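# Seat the gear and two bearing rings in holders

## Task

Take the gear and both bearing rings that sit on the white pads and place each one into its matching holder, without disturbing the other parts already in their holders; finish with both grippers released.

## Robot and tools

Robot: two arms, left_arm and right_arm, each ending in a two-finger parallel gripper. Everything is expressed in one scene frame: origin on the tabletop midway between the arms, +x out over the table, +z up, and left_arm sits on the +y side. The names left and right do not refer to sides of a camera picture. Fingers point along the gripper's own +z axis and close along its y axis. The reported end_effector_position is the spot between the finger pads, roughly 1 cm short of the fingertips. Printed hand positions may be slightly wrong, more so when reaching far, and motions commonly finish a centimetre or more from the command, usually low.

Row format (used by every moving tool): 16 numbers in one flat list covering both arms, left_arm first: x, y, z (metres, scene frame, absolute target for end_effector_position), qw, qx, qy, qz (absolute target orientation, w first, scene frame), opening; then the same eight for right_arm. Both arms must be filled even if only one should move. Opening runs from -1 (closed) to +1 (fully open, 0.094 m). Optionally append 12 values in 0..1: per-joint stiffness multipliers, left's six joints then right's six, in Joint positions order (waist, shoulder, elbow, wrist pitch, wrist yaw, wrist roll); they persist until changed.

execute_actions(actions): a list of actions; each action is a table of up to 15 rows, one row per 1/30 s step; a short table repeats its final row to fill 15 steps. An empty list just returns state and images. Any target more than 0.6 m from the gripper's current position along any of that gripper's axes gets the action refused for both arms; a malformed action, or a first action failing that check against the latest reported state, rejects the whole call with no motion. Every step, the command is clipped to within 70 mm and 16 degrees of the measured pose, so far targets need several actions; after an action an arm only continues to its last clipped pose. Position beats orientation when both cannot be met. To hold an orientation, resend the same quaternion you chose rather than copying a drifted reported one.

move(target, speed, blocking): target is one 16-number row (absolute poses, as above). Each gripper travels a straight line toward it, both finishing together, 0.5 to 10 s long (cut off at 10 s). speed is m/s, 0.002 to 0.5, default 0.25; rotation is capped at twice that in rad/s. Paths ignore obstacles and the other arm. Opening is applied at the start. Faster contact hits harder, and aiming further beyond the contact presses harder. blocking=false returns after 0.5 s while motion continues; then use wait(0) to poll or stop to brake (needs stopping room), since execute_actions and new moves are refused until the move's end is reported.

wait(seconds): 0 to 10; lets time pass with arms holding their last command; returns early if a running move finishes.
stop(): brakes the active move; fingers keep moving.
zoom_image(camera, region): region [x0, y0, x1, y1] in pixels of that camera's latest image, origin top-left, at most 504 by 504. Cameras, all 504x504: cam_head_left, cam_head_right, cam_high, cam_low, cam_left_wrist, cam_right_wrist (images arrive in that order).
finished_scene(scene): pass the current scene's number; irreversible; the result reports success and may give a new task. Only call it once the parts are seated and released and will stay put. Ending a reply without a tool call ends everything.

Reading results: the state line lists each gripper's position and quaternion. Hand target lines show where the controller is currently steering each gripper. grip_measured is finger opening on the command scale; the last Joint positions value per arm is the opening in metres; each gripper may read off by about 1 mm. To grasp, command an opening about 0.03 below grip_measured (smaller difference means gentler); finger force tops out near 50-62 N per pad and is weaker on parts under ~2 mm thick. A move adds a line such as done, off_target, moving, held or fault, plus limits: paced means the sent pose was clipped; held means a check blocked some steps, after which the arm may surge faster than speed. If only one arm is named, the other finished fine. Distances to the pose are given. pose unreachable means the clearance check altered or blocked that arm's command. Joint torques are total drive outputs with offsets and noise, not pure contact loads. Joint ranges (rad): waist -2.618..3.054, shoulder 0..3.142, elbow 0..3.142, wrist pitch -1.571..1.571, wrist yaw -1.571..1.571, wrist roll -2.094..2.094; elbows stop just before straight.

Cautions: never let any object leave the table. Avoid drops, slips, hard collisions and strong pushes, and keep the arms from striking or pressing on each other. A held part may get brief tugs, and loose items may be shoved. An idle arm should receive its full last reported pose and desired opening on every call. A blocked arm keeps pushing until commanded otherwise. Holding loads heats motors: MOTOR HOT appears from 75 °C, at 90 °C that arm halts for 10 s, and at 100 °C it goes limp and drops; OVER-TEMPERATURE FAULT lines report these. Prefer smooth, efficient motion.

Each tool is called after "Request:" as name(argument=value, ...) on one line, values as JSON.

## Session

I'll start by looking at the scene.

Request:
execute_actions(actions=[])

Scene clock: 0.00 s.
left_arm: end_effector_position=(+0.2279, +0.5736, +0.3490) grip_measured=+1.000 end_effector_quat_wxyz=(+0.580, +0.222, +0.648, +0.441) | right_arm: end_effector_position=(+0.1008, +0.1665, +0.2455) grip_measured=+1.000 end_effector_quat_wxyz=(-0.151, +0.137, +0.778, +0.594)
Joint positions: left_arm=[1.313 1.324 0.902 0.547 1.059 0.87  0.094] | right_arm=[ 0.98   1.331  0.836  0.182 -0.629  1.806  0.094]
Joint velocities: left_arm=[-0.002 -0.007 -0.002  0.066 -0.022 -0.051  0.   ] | right_arm=[ 0.002  0.007 -0.027  0.066 -0.007  0.037  0.   ]
Joint torques (N m, as the arm reports them, + toward a larger angle): no reading
Motor temperatures (°C, as the motors report them): left_arm=[26 25 26 25 26 26] | right_arm=[27 28 26 24 26 28]
Hand target (left_arm): +0.228, +0.573, +0.350; +0.582, +0.216, +0.651, +0.437
Hand target (right_arm): +0.100, +0.166, +0.247; -0.150, +0.135, +0.779, +0.593
Joint stiffness scale: left_arm=[1. 1. 1. 1. 1. 1.] | right_arm=[1. 1. 1. 1. 1. 1.]

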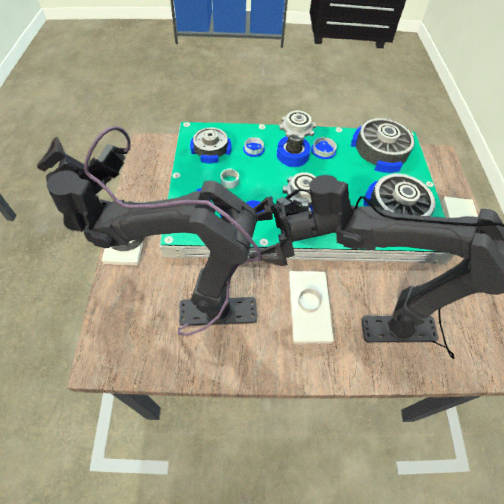

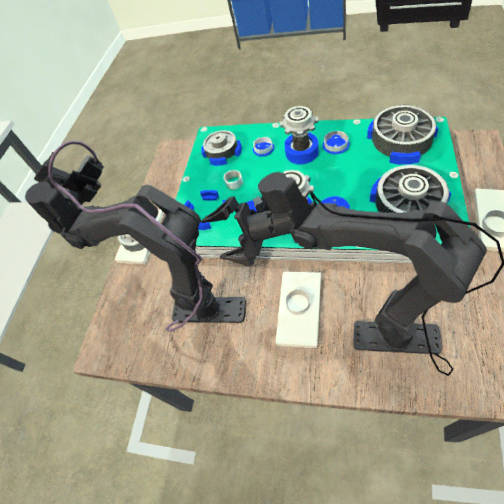

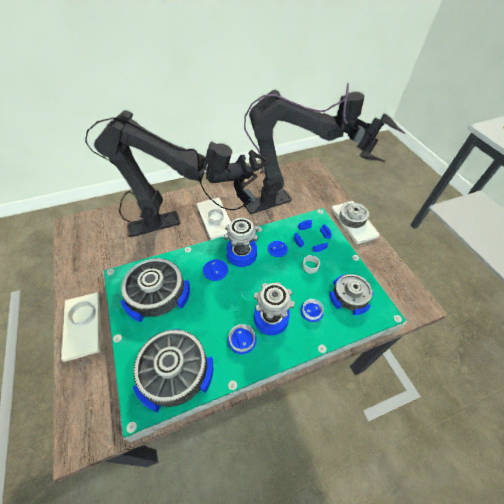

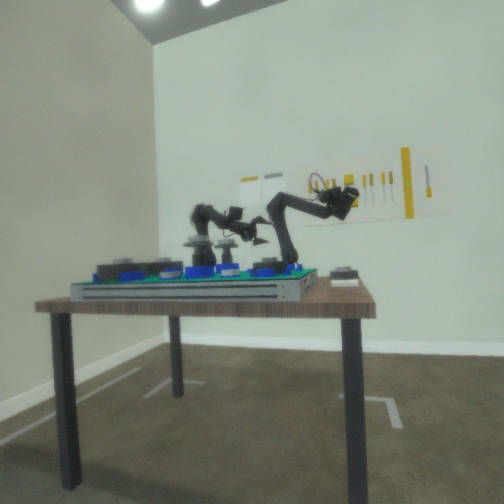

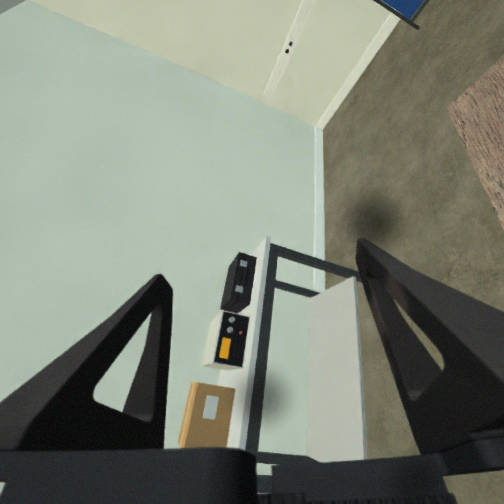

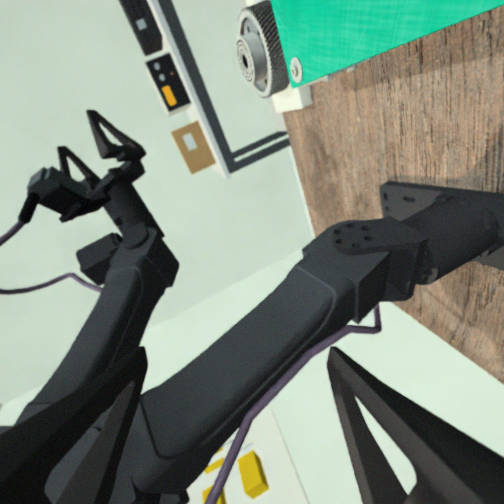

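Request:
zoom_image(camera="cam_high", region=[40, 180, 450, 450])

Request:
zoom_image(camera="cam_head_left", region=[60, 100, 504, 400])

Region (40, 180, 450, 450) of cam_high's 504x504 image, scaled by 1.229, with more detail than that image has; it fills the top 332 rows of this view, and the rest is white.

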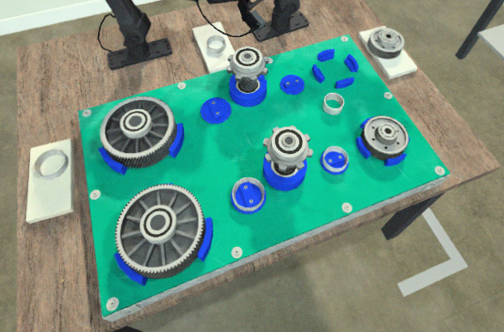

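Region (60, 100, 504, 400) of cam_head_left's 504x504 image, scaled by 1.135, with more detail than that image has; it fills the top 341 rows of this view, and the rest is white.

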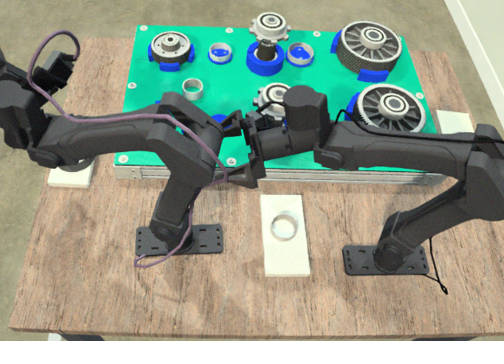

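Request:
move(target=[0.2, 0.45, 0.3, 0, 0, 1, 0, 1, 0.22, -0.4, 0.3, 0, 0, 1, 0, 1], speed=0.3)

Scene clock: 16.73 s.
left_arm: end_effector_position=(+0.2064, +0.4579, +0.2965) grip_measured=+1.000 end_effector_quat_wxyz=(+0.130, +0.006, +0.981, +0.145) | right_arm: end_effector_position=(+0.2104, -0.3943, +0.2976) grip_measured=+1.000 end_effector_quat_wxyz=(+0.165, +0.012, +0.982, -0.093)
Joint positions: left_arm=[ 0.734  1.444  1.819 -1.554 -0.011  0.819  0.094] | right_arm=[-0.63   1.477  1.858 -1.572 -0.035 -0.587  0.094]
Joint velocities: left_arm=[ 0.002 -0.002  0.022 -0.037  0.037 -0.037  0.   ] | right_arm=[ 0.007  0.002 -0.002 -0.007  0.022 -0.007  0.   ]
Joint torques (N m, as the arm reports them, + toward a larger angle): left_arm=[-0.66 -5.84  5.72  0.88 -0.02 -0.06] | right_arm=[ 0.77 -4.4   7.96  1.05  0.07 -0.1 ]
Motor temperatures (°C, as the motors report them): left_arm=[26 27 29 27 26 26] | right_arm=[27 29 28 26 26 28]
Hand target (left_arm): +0.203, +0.450, +0.298; +0.132, +0.006, +0.981, +0.144
Hand target (right_arm): +0.211, -0.393, +0.302; +0.165, +0.003, +0.981, -0.098
Off the commanded pose (left_arm): 0.011 m, 23 deg; orientation clipped at the last step of the last action.
Off the commanded pose (right_arm): 0.011 m, 22 deg; orientation clipped at the last step of the last action.
Joint stiffness scale: left_arm=[1. 1. 1. 1. 1. 1.] | right_arm=[1. 1. 1. 1. 1. 1.]
joint sent to its limit (left arm) — the command would take joint 4 (wrist pitch) past its lower limit, so that joint was sent only as far as its limit.
joint sent to its limit (right arm) — the command would take joint 4 (wrist pitch) past its lower limit, so that joint was sent only as far as its limit.
move: off_target (left_arm, right_arm); limits=paced

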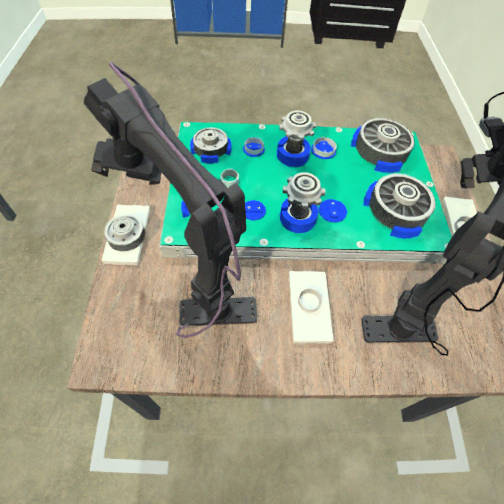

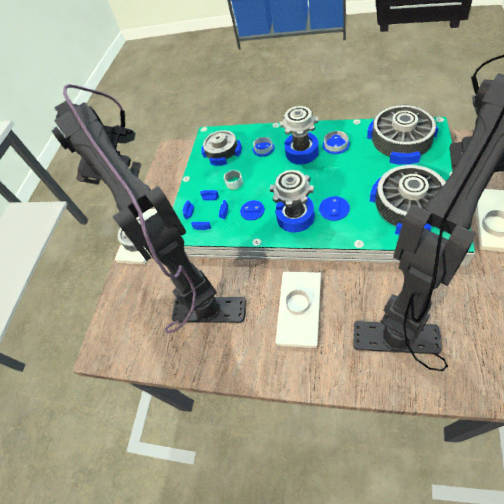

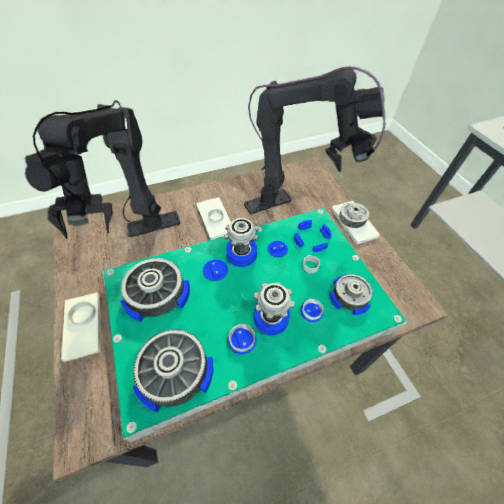

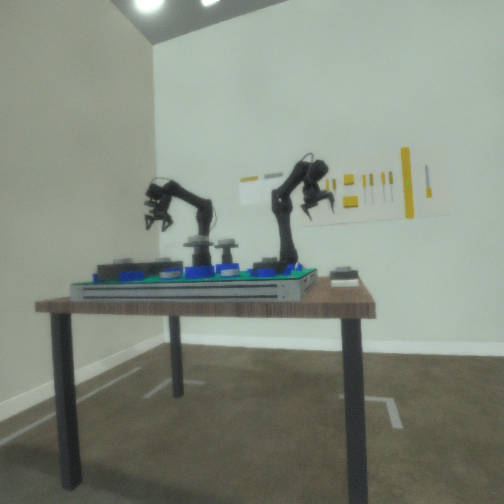

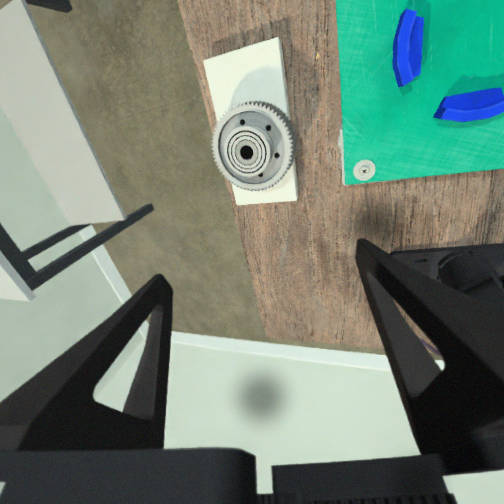

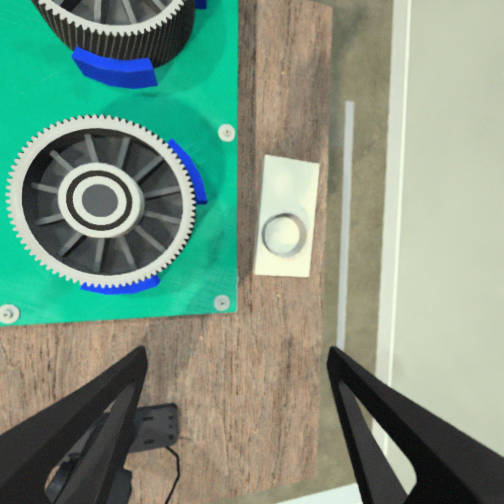

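Request:
zoom_image(camera="cam_high", region=[250, 190, 410, 330])

Request:
zoom_image(camera="cam_low", region=[60, 220, 380, 320])

Request:
zoom_image(camera="cam_left_wrist", region=[180, 0, 504, 240])

Region (250, 190, 410, 330) of cam_high's 504x504 image, scaled by 3.150, with more detail than that image has; it fills the top 441 rows of this view, and the rest is white.

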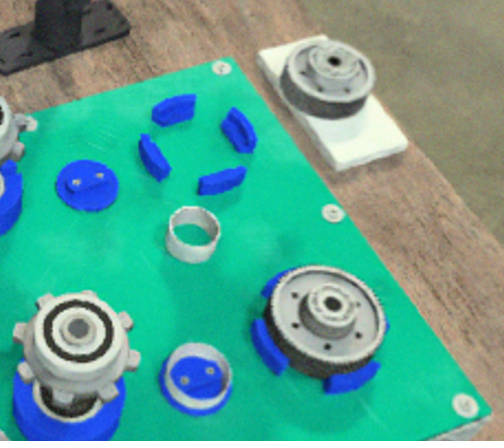

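Region (60, 220, 380, 320) of cam_low's 504x504 image, scaled by 1.575, with more detail than that image has; it fills the top 158 rows of this view, and the rest is white.

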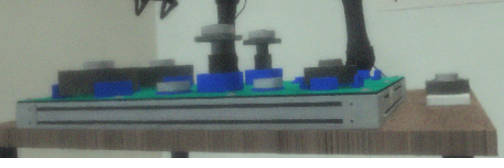

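Region (180, 0, 504, 240) of cam_left_wrist's 504x504 image, scaled by 1.556, with more detail than that image has; it fills the top 373 rows of this view, and the rest is white.

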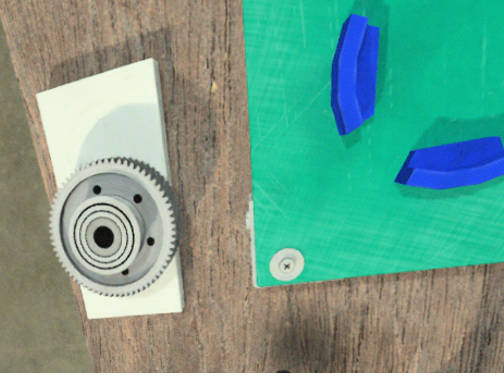

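Request:
move(target=[0.17, 0.5, 0.16, 0, 0, 1, 0, 1, 0.22, -0.5, 0.16, 0, 0, 1, 0, 1], speed=0.3)

Scene clock: 36.60 s.
left_arm: end_effector_position=(+0.1694, +0.4978, +0.1598) grip_measured=+1.000 end_effector_quat_wxyz=(-0.004, +0.002, +1.000, -0.001) | right_arm: end_effector_position=(+0.2183, -0.4943, +0.1533) grip_measured=+1.000 end_effector_quat_wxyz=(-0.005, +0.004, +1.000, +0.017)
Joint positions: left_arm=[ 0.922  1.674  1.541 -1.445 -0.006  0.998  0.094] | right_arm=[-0.834  1.969  1.887 -1.52  -0.016 -0.814  0.094]
Joint velocities: left_arm=[ 0.002 -0.012 -0.017  0.007  0.022 -0.066  0.   ] | right_arm=[-0.012  0.007 -0.002 -0.037  0.007  0.037  0.   ]
Joint torques (N m, as the arm reports them, + toward a larger angle): left_arm=[ 0.57 -6.8   7.08  0.32  0.05  0.12] | right_arm=[-0.31 -9.8   8.33  0.47  0.07 -0.12]
Motor temperatures (°C, as the motors report them): left_arm=[27 27 28 27 26 26] | right_arm=[27 29 29 26 26 28]
Hand target (left_arm): +0.169, +0.500, +0.159; -0.001, +0.002, +1.000, -0.000
Hand target (right_arm): +0.219, -0.499, +0.163; +0.004, +0.001, +1.000, +0.004
Off the commanded pose (left_arm): 0.002 m, 1 deg.
Off the commanded pose (right_arm): 0.009 m, 2 deg.
Joint stiffness scale: left_arm=[1. 1. 1. 1. 1. 1.] | right_arm=[1. 1. 1. 1. 1. 1.]
move: done

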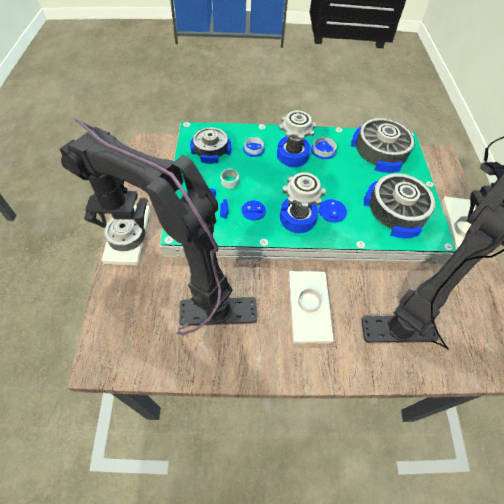

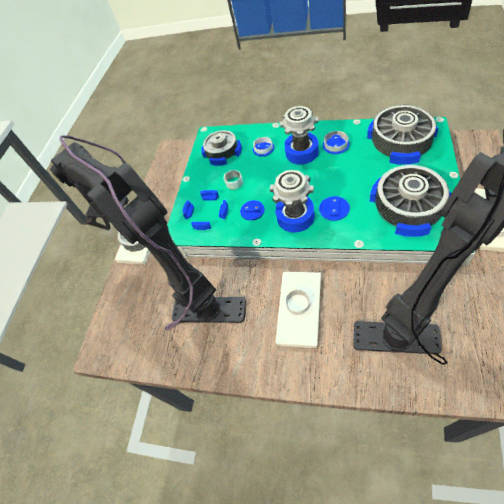

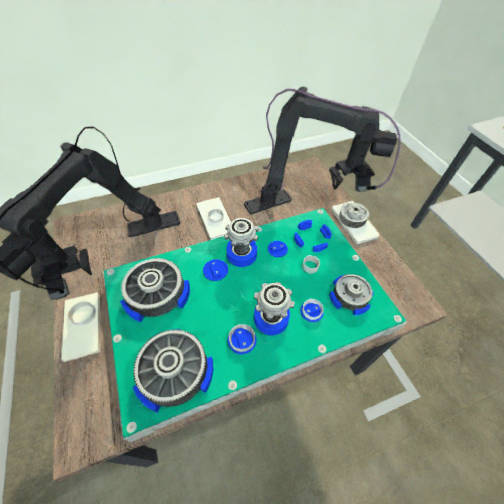

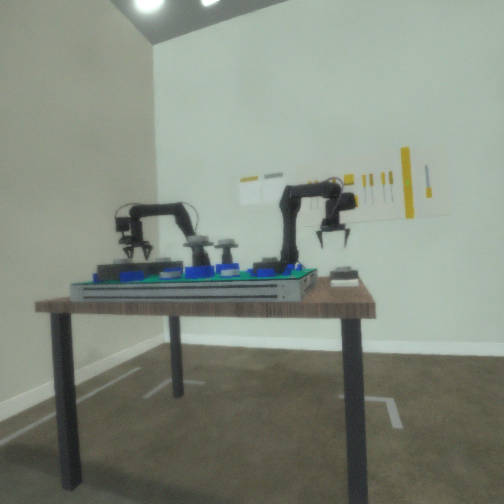

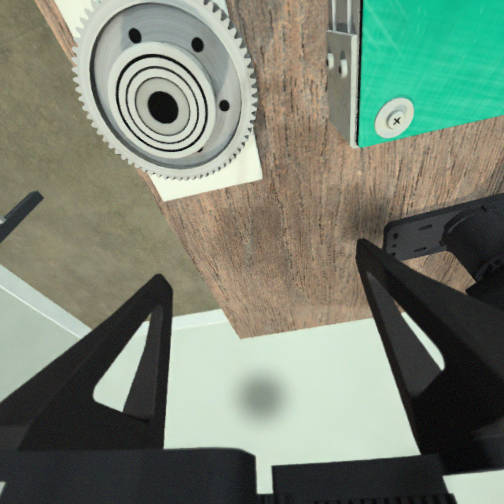

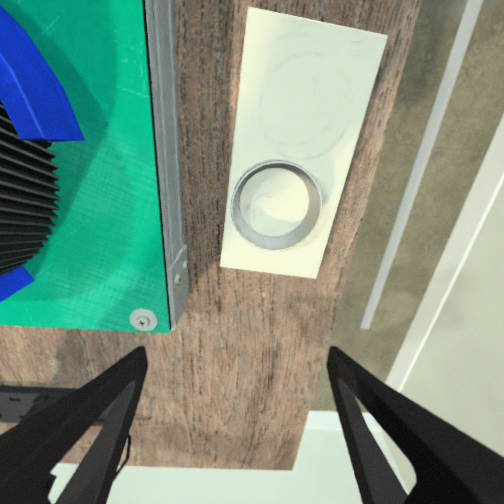

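Request:
zoom_image(camera="cam_high", region=[190, 220, 340, 360])

Request:
zoom_image(camera="cam_head_right", region=[170, 100, 370, 260])

Region (190, 220, 340, 360) of cam_high's 504x504 image, scaled by 3.360, with more detail than that image has; it fills the top 470 rows of this view, and the rest is white.

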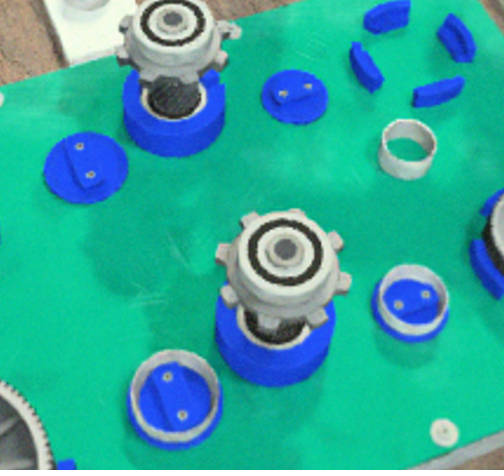

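Region (170, 100, 370, 260) of cam_head_right's 504x504 image, scaled by 2.520, with more detail than that image has; it fills the top 403 rows of this view, and the rest is white.

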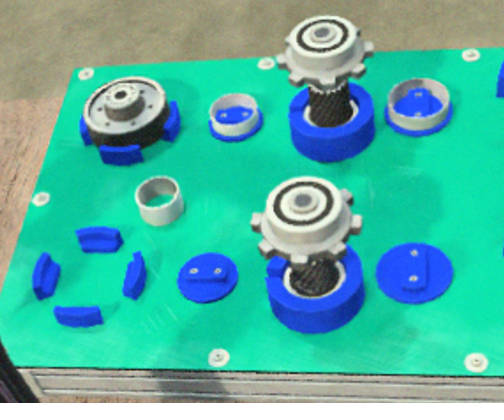

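Request:
zoom_image(camera="cam_head_left", region=[170, 260, 450, 360])

Request:
zoom_image(camera="cam_right_wrist", region=[120, 120, 400, 400])

Region (170, 260, 450, 360) of cam_head_left's 504x504 image, scaled by 1.800, with more detail than that image has; it fills the top 180 rows of this view, and the rest is white.

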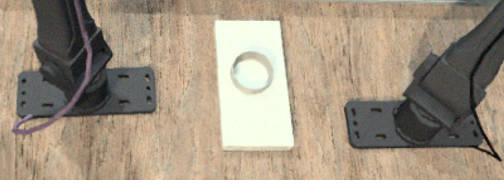

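Region (120, 120, 400, 400) of cam_right_wrist's 504x504 image, scaled by 1.800, with more detail than that image has.

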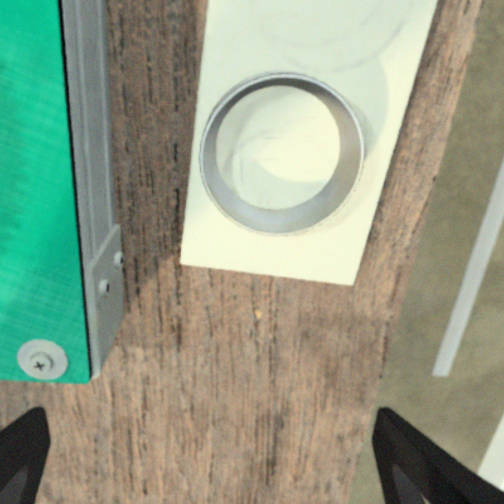

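Request:
move(target=[0.22, 0.54, 0.12, 0, 0, 1, 0, 1, 0.26, -0.525, 0.1, 0, 0, 1, 0, 1], speed=0.2)

Scene clock: 80.93 s.
left_arm: end_effector_position=(+0.2118, +0.5372, +0.1160) grip_measured=+1.000 end_effector_quat_wxyz=(-0.009, -0.001, +1.000, -0.007) | right_arm: end_effector_position=(+0.2513, -0.5196, +0.0930) grip_measured=+1.000 end_effector_quat_wxyz=(-0.014, -0.002, +1.000, +0.017)
Joint positions: left_arm=[ 0.882  1.903  1.647 -1.338 -0.006  0.951  0.094] | right_arm=[-0.811  2.145  1.909 -1.378 -0.005 -0.802  0.094]
Joint velocities: left_arm=[-0.002  0.007 -0.012 -0.022  0.007  0.007  0.   ] | right_arm=[ 0.002  0.012 -0.002  0.007 -0.007 -0.037  0.   ]
Joint torques (N m, as the arm reports them, + toward a larger angle): left_arm=[-0.58 -8.55  9.56  0.31  0.08 -0.04] | right_arm=[  0.5  -10.7    8.42   0.62   0.07   0.1 ]
Motor temperatures (°C, as the motors report them): left_arm=[27 29 29 26 26 26] | right_arm=[27 33 30 25 26 28]
Hand target (left_arm): +0.220, +0.540, +0.119; +0.000, +0.000, +1.000, +0.000
Hand target (right_arm): +0.259, -0.526, +0.100; -0.000, -0.000, +1.000, -0.000
Off the commanded pose (left_arm): 0.010 m, 1 deg.
Off the commanded pose (right_arm): 0.012 m, 3 deg.
Joint stiffness scale: left_arm=[1. 1. 1. 1. 1. 1.] | right_arm=[1. 1. 1. 1. 1. 1.]
move: off_target (right_arm)

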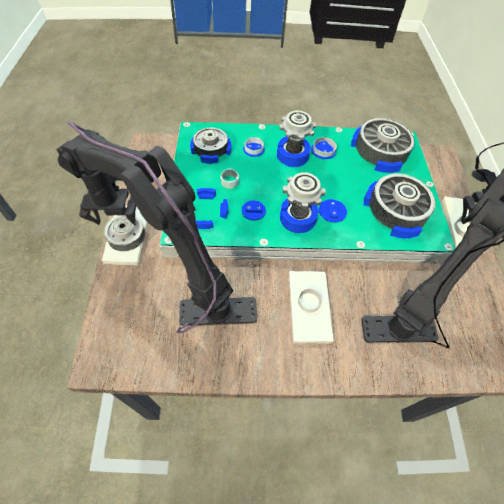

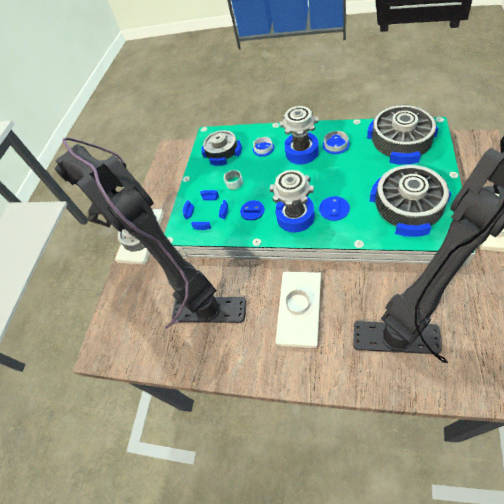

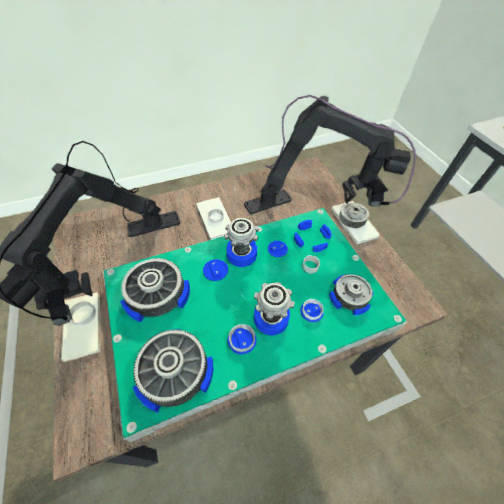

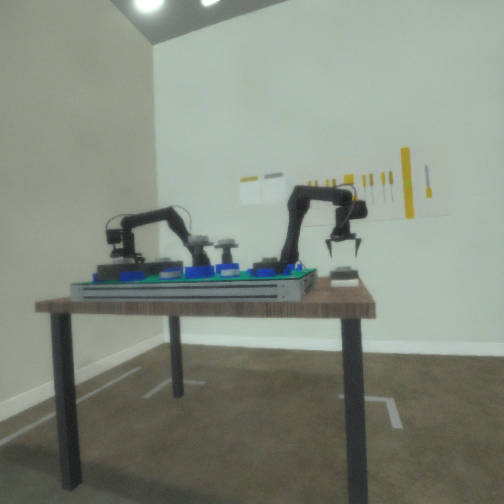

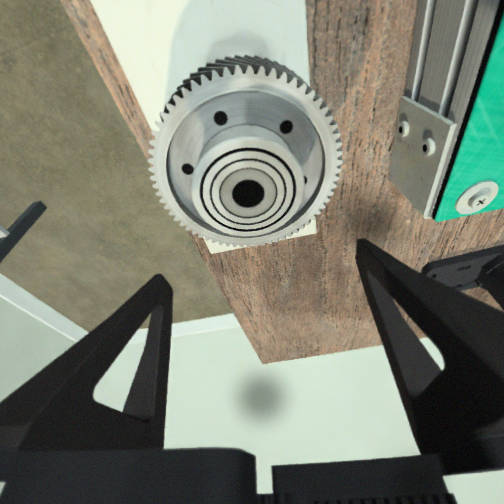

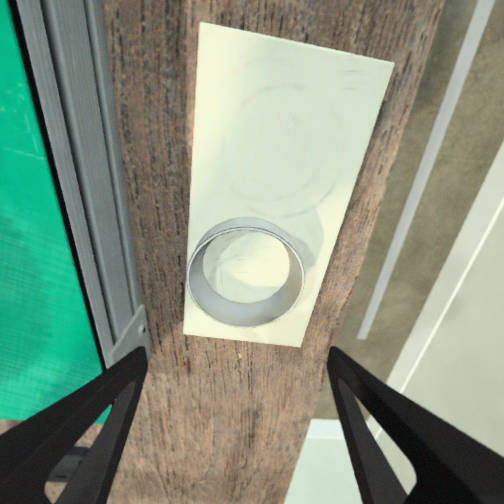

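Request:
zoom_image(camera="cam_low", region=[280, 190, 400, 310])

Request:
zoom_image(camera="cam_high", region=[300, 140, 420, 260])

Region (280, 190, 400, 310) of cam_low's 504x504 image, scaled by 4.200, with more detail than that image has.

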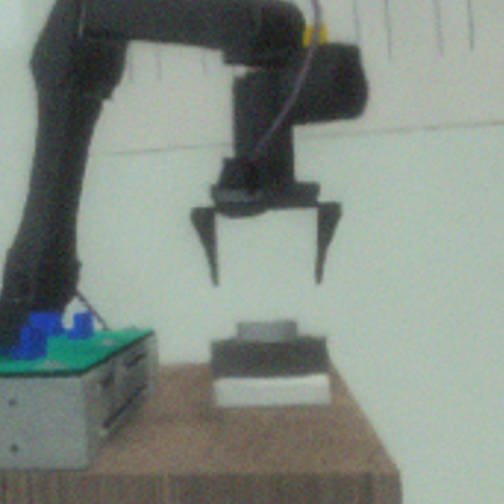

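Region (300, 140, 420, 260) of cam_high's 504x504 image, scaled by 4.200, with more detail than that image has.

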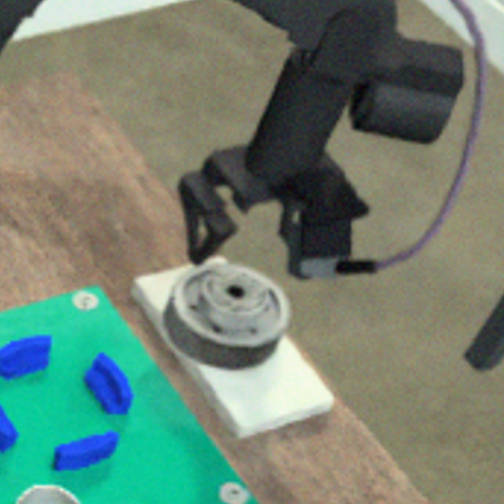

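Request:
move(target=[0.243, 0.54, 0.096, 0, 0, 1, 0, 1, 0.279, -0.53, 0.06, 0, 0, 1, 0, 1], speed=0.1)

Scene clock: 104.23 s.
left_arm: end_effector_position=(+0.2368, +0.5388, +0.0974) grip_measured=+1.000 end_effector_quat_wxyz=(-0.005, +0.000, +1.000, -0.001) | right_arm: end_effector_position=(+0.2754, -0.5295, +0.0632) grip_measured=+1.000 end_effector_quat_wxyz=(-0.002, -0.002, +1.000, +0.004)
Joint positions: left_arm=[ 0.829  1.956  1.647 -1.27  -0.007  0.9    0.094] | right_arm=[-0.787  2.219  1.909 -1.27  -0.004 -0.779  0.094]
Joint velocities: left_arm=[-0.007 -0.022 -0.012  0.081 -0.037 -0.007  0.   ] | right_arm=[-0.007  0.022 -0.007  0.007  0.022 -0.022  0.   ]
Joint torques (N m, as the arm reports them, + toward a larger angle): left_arm=[-0.35 -8.63  8.58  0.38  0.09 -0.08] | right_arm=[  0.45 -10.63   6.46   0.65   0.07   0.09]
Motor temperatures (°C, as the motors report them): left_arm=[27 31 30 26 26 26] | right_arm=[27 35 30 25 26 28]
Hand target (left_arm): +0.243, +0.540, +0.096; +0.001, -0.000, +1.000, +0.000
Hand target (right_arm): +0.279, -0.530, +0.060; -0.001, -0.000, +1.000, -0.000
Off the commanded pose (left_arm): 0.007 m, 1 deg.
Off the commanded pose (right_arm): 0.005 m, 1 deg.
Joint stiffness scale: left_arm=[1. 1. 1. 1. 1. 1.] | right_arm=[1. 1. 1. 1. 1. 1.]
move: done

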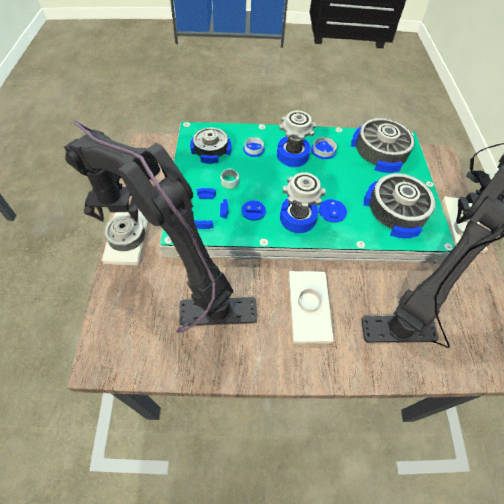

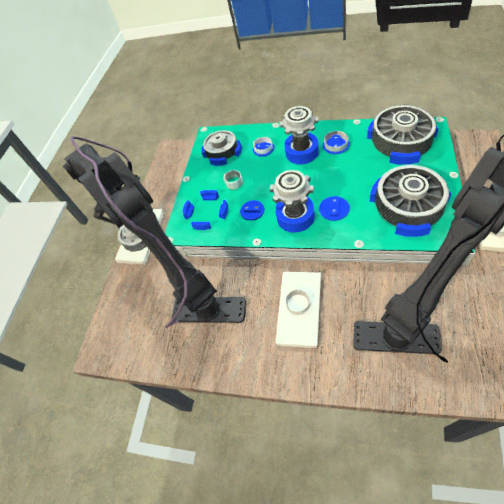

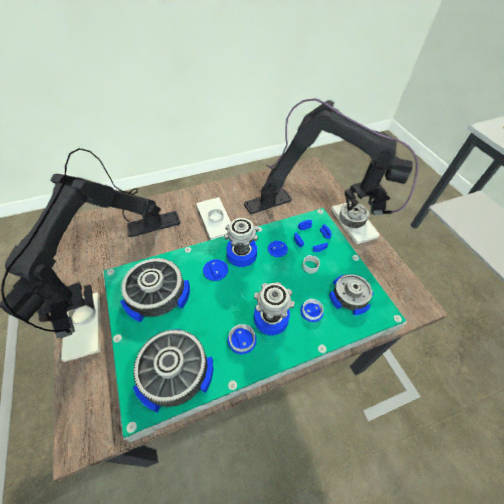

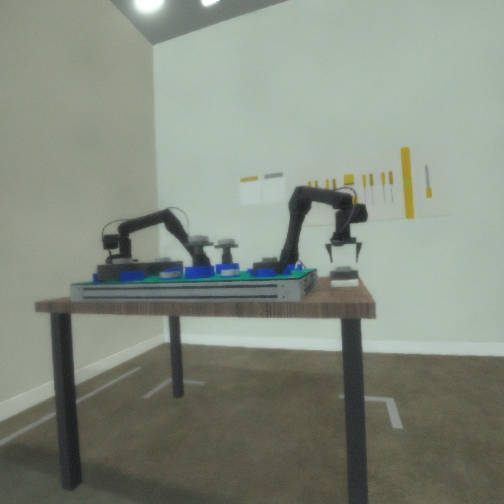

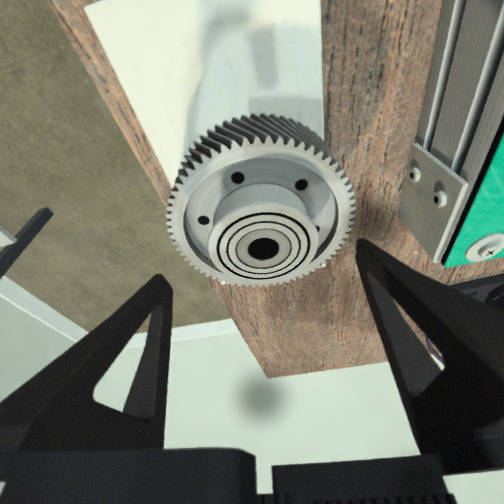

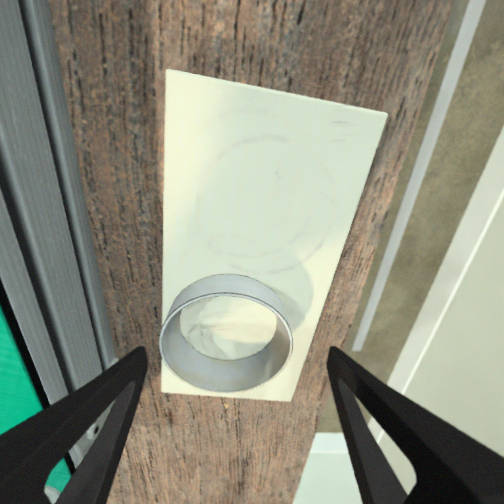

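Request:
zoom_image(camera="cam_head_left", region=[60, 150, 200, 290])

Request:
zoom_image(camera="cam_high", region=[300, 140, 420, 260])

Request:
zoom_image(camera="cam_high", region=[0, 250, 130, 380])

Region (60, 150, 200, 290) of cam_head_left's 504x504 image, scaled by 3.600, with more detail than that image has.

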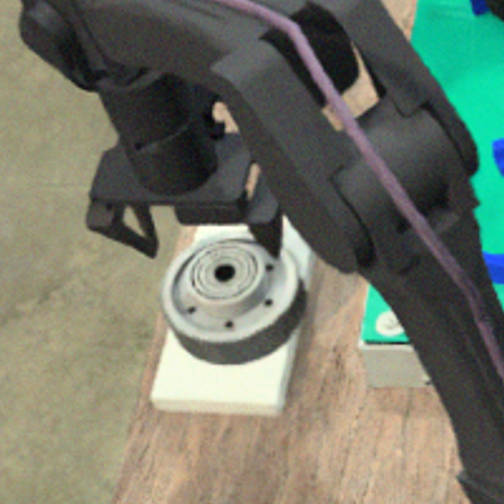

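Region (300, 140, 420, 260) of cam_high's 504x504 image, scaled by 4.200, with more detail than that image has.

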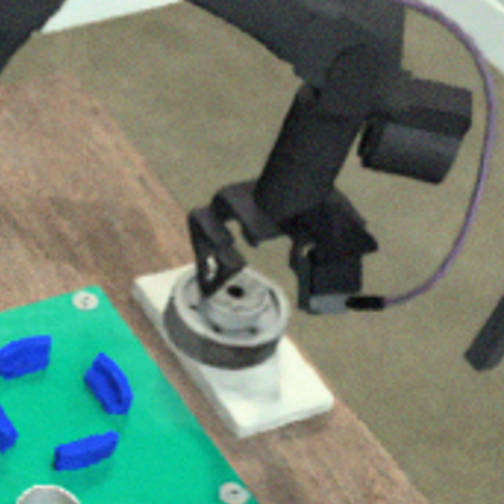

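Region (0, 250, 130, 380) of cam_high's 504x504 image, scaled by 3.877, with more detail than that image has.

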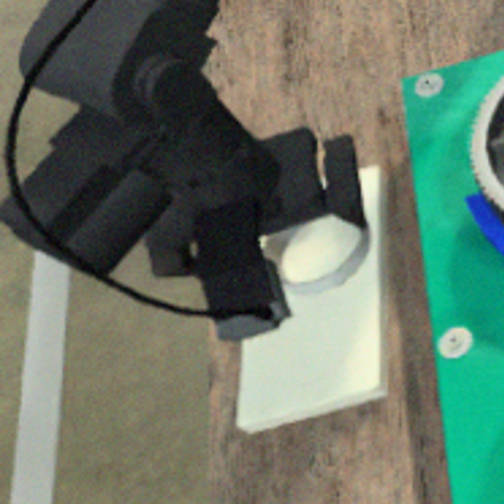

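Request:
zoom_image(camera="cam_right_wrist", region=[100, 230, 380, 450])

Request:
zoom_image(camera="cam_left_wrist", region=[120, 100, 420, 340])

Region (100, 230, 380, 450) of cam_right_wrist's 504x504 image, scaled by 1.800, with more detail than that image has; it fills the top 396 rows of this view, and the rest is white.

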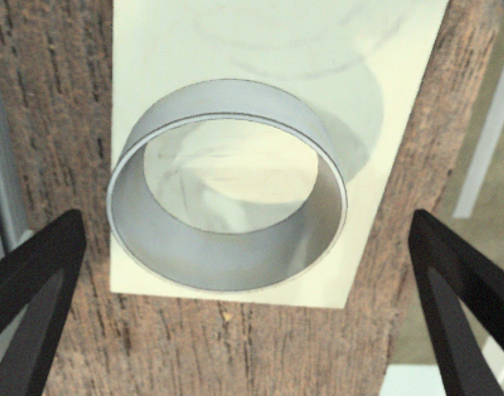

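Region (120, 100, 420, 340) of cam_left_wrist's 504x504 image, scaled by 1.680, with more detail than that image has; it fills the top 403 rows of this view, and the rest is white.

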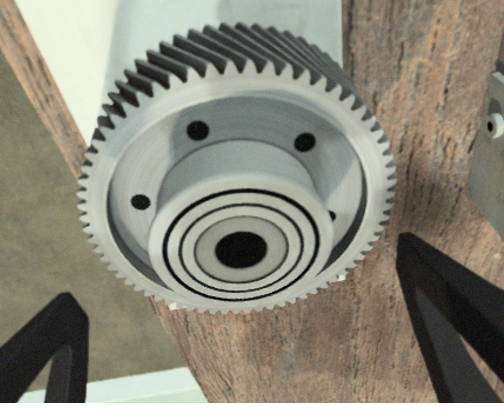

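Request:
zoom_image(camera="cam_low", region=[300, 230, 390, 320])

Region (300, 230, 390, 320) of cam_low's 504x504 image, scaled by 5.600, with more detail than that image has.

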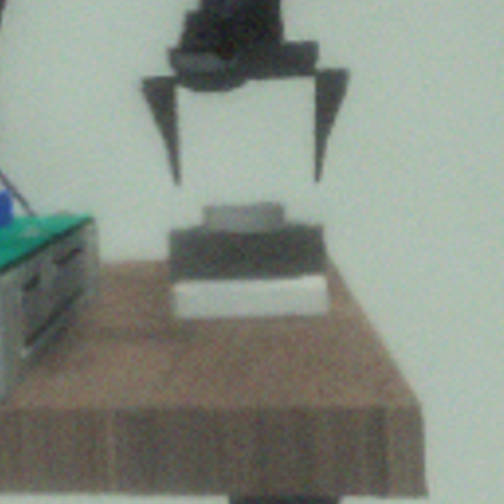

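Request:
move(target=[0.24, 0.537, 0.064, 0, 0, 1, 0, 0.6, 0.272, -0.524, 0.04, 0, 0, 1, 0, 1], speed=0.05)

Scene clock: 130.90 s.
left_arm: end_effector_position=(+0.2377, +0.5401, +0.0708) grip_measured=+0.602 end_effector_quat_wxyz=(+0.001, -0.000, +1.000, +0.007) | right_arm: end_effector_position=(+0.2704, -0.5245, +0.0365) grip_measured=+1.000 end_effector_quat_wxyz=(-0.005, -0.002, +1.000, +0.008)
Joint positions: left_arm=[ 0.829  1.956  1.541 -1.144 -0.007  0.899  0.075] | right_arm=[-0.787  2.214  1.794 -1.17  -0.004 -0.778  0.094]
Joint velocities: left_arm=[ 0.007 -0.032  0.007 -0.037 -0.066 -0.007  0.001] | right_arm=[ 0.002 -0.007 -0.012 -0.066  0.007 -0.037  0.   ]
Joint torques (N m, as the arm reports them, + toward a larger angle): left_arm=[-0.28 -8.59  6.51  0.38  0.06  0.01] | right_arm=[  0.47 -12.09   5.35   0.66   0.06   0.09]
Motor temperatures (°C, as the motors report them): left_arm=[27 32 30 26 26 26] | right_arm=[27 36 29 25 26 28]
Hand target (left_arm): +0.240, +0.537, +0.064; -0.000, +0.000, +1.000, +0.000
Hand target (right_arm): +0.272, -0.524, +0.040; -0.000, +0.000, +1.000, +0.000
Off the commanded pose (left_arm): 0.008 m, 1 deg.
Off the commanded pose (right_arm): 0.004 m, 1 deg.
Joint stiffness scale: left_arm=[1. 1. 1. 1. 1. 1.] | right_arm=[1. 1. 1. 1. 1. 1.]
move: done

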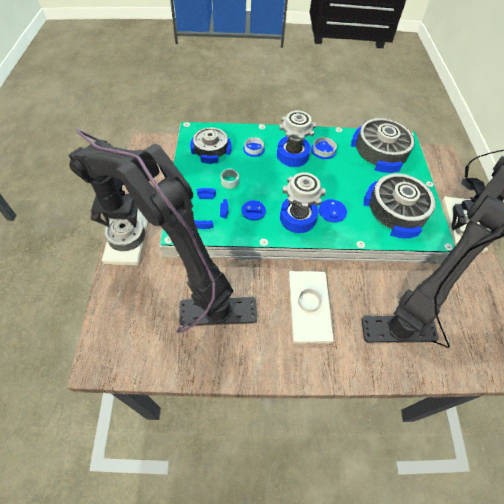

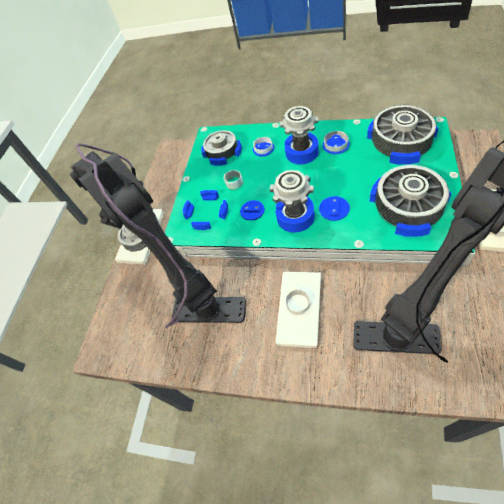

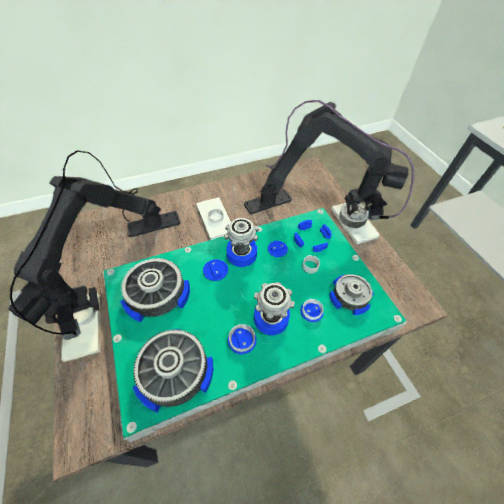

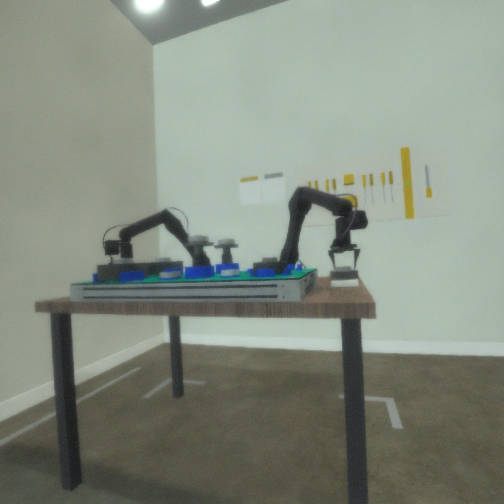

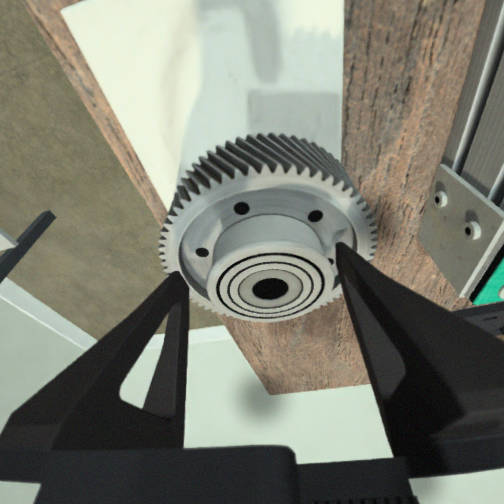

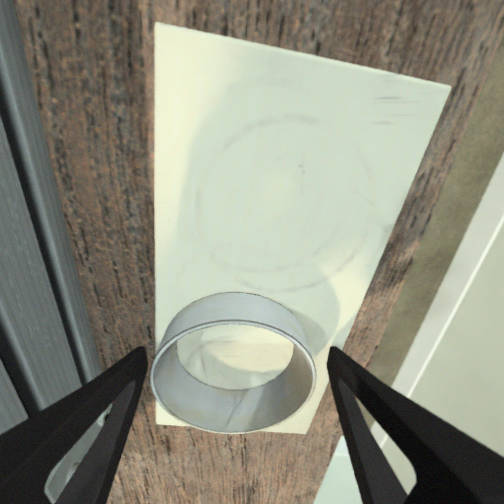

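Request:
zoom_image(camera="cam_right_wrist", region=[90, 270, 390, 504])

Request:
zoom_image(camera="cam_left_wrist", region=[120, 130, 420, 400])

Request:
zoom_image(camera="cam_low", region=[300, 230, 390, 320])

Region (90, 270, 390, 504) of cam_right_wrist's 504x504 image, scaled by 1.680, with more detail than that image has; it fills the top 393 rows of this view, and the rest is white.

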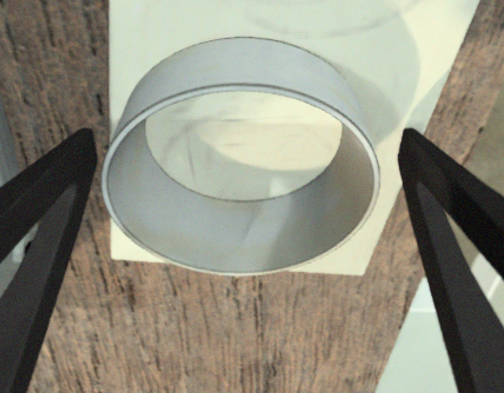

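Region (120, 130, 420, 400) of cam_left_wrist's 504x504 image, scaled by 1.680, with more detail than that image has; it fills the top 454 rows of this view, and the rest is white.

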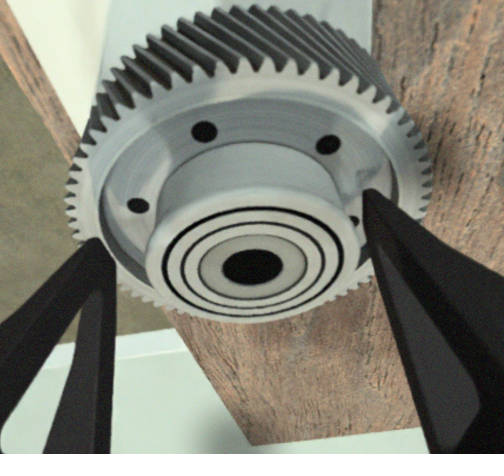

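Region (300, 230, 390, 320) of cam_low's 504x504 image, scaled by 5.600, with more detail than that image has.

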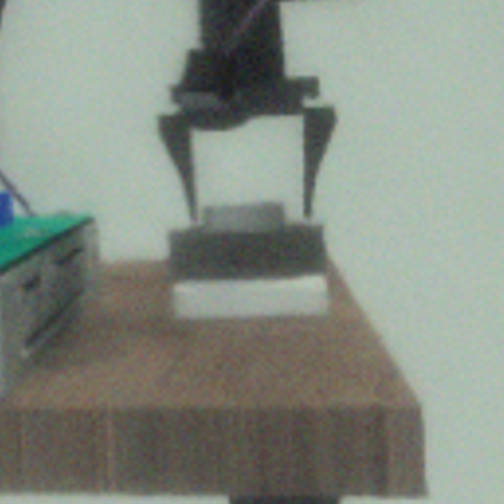

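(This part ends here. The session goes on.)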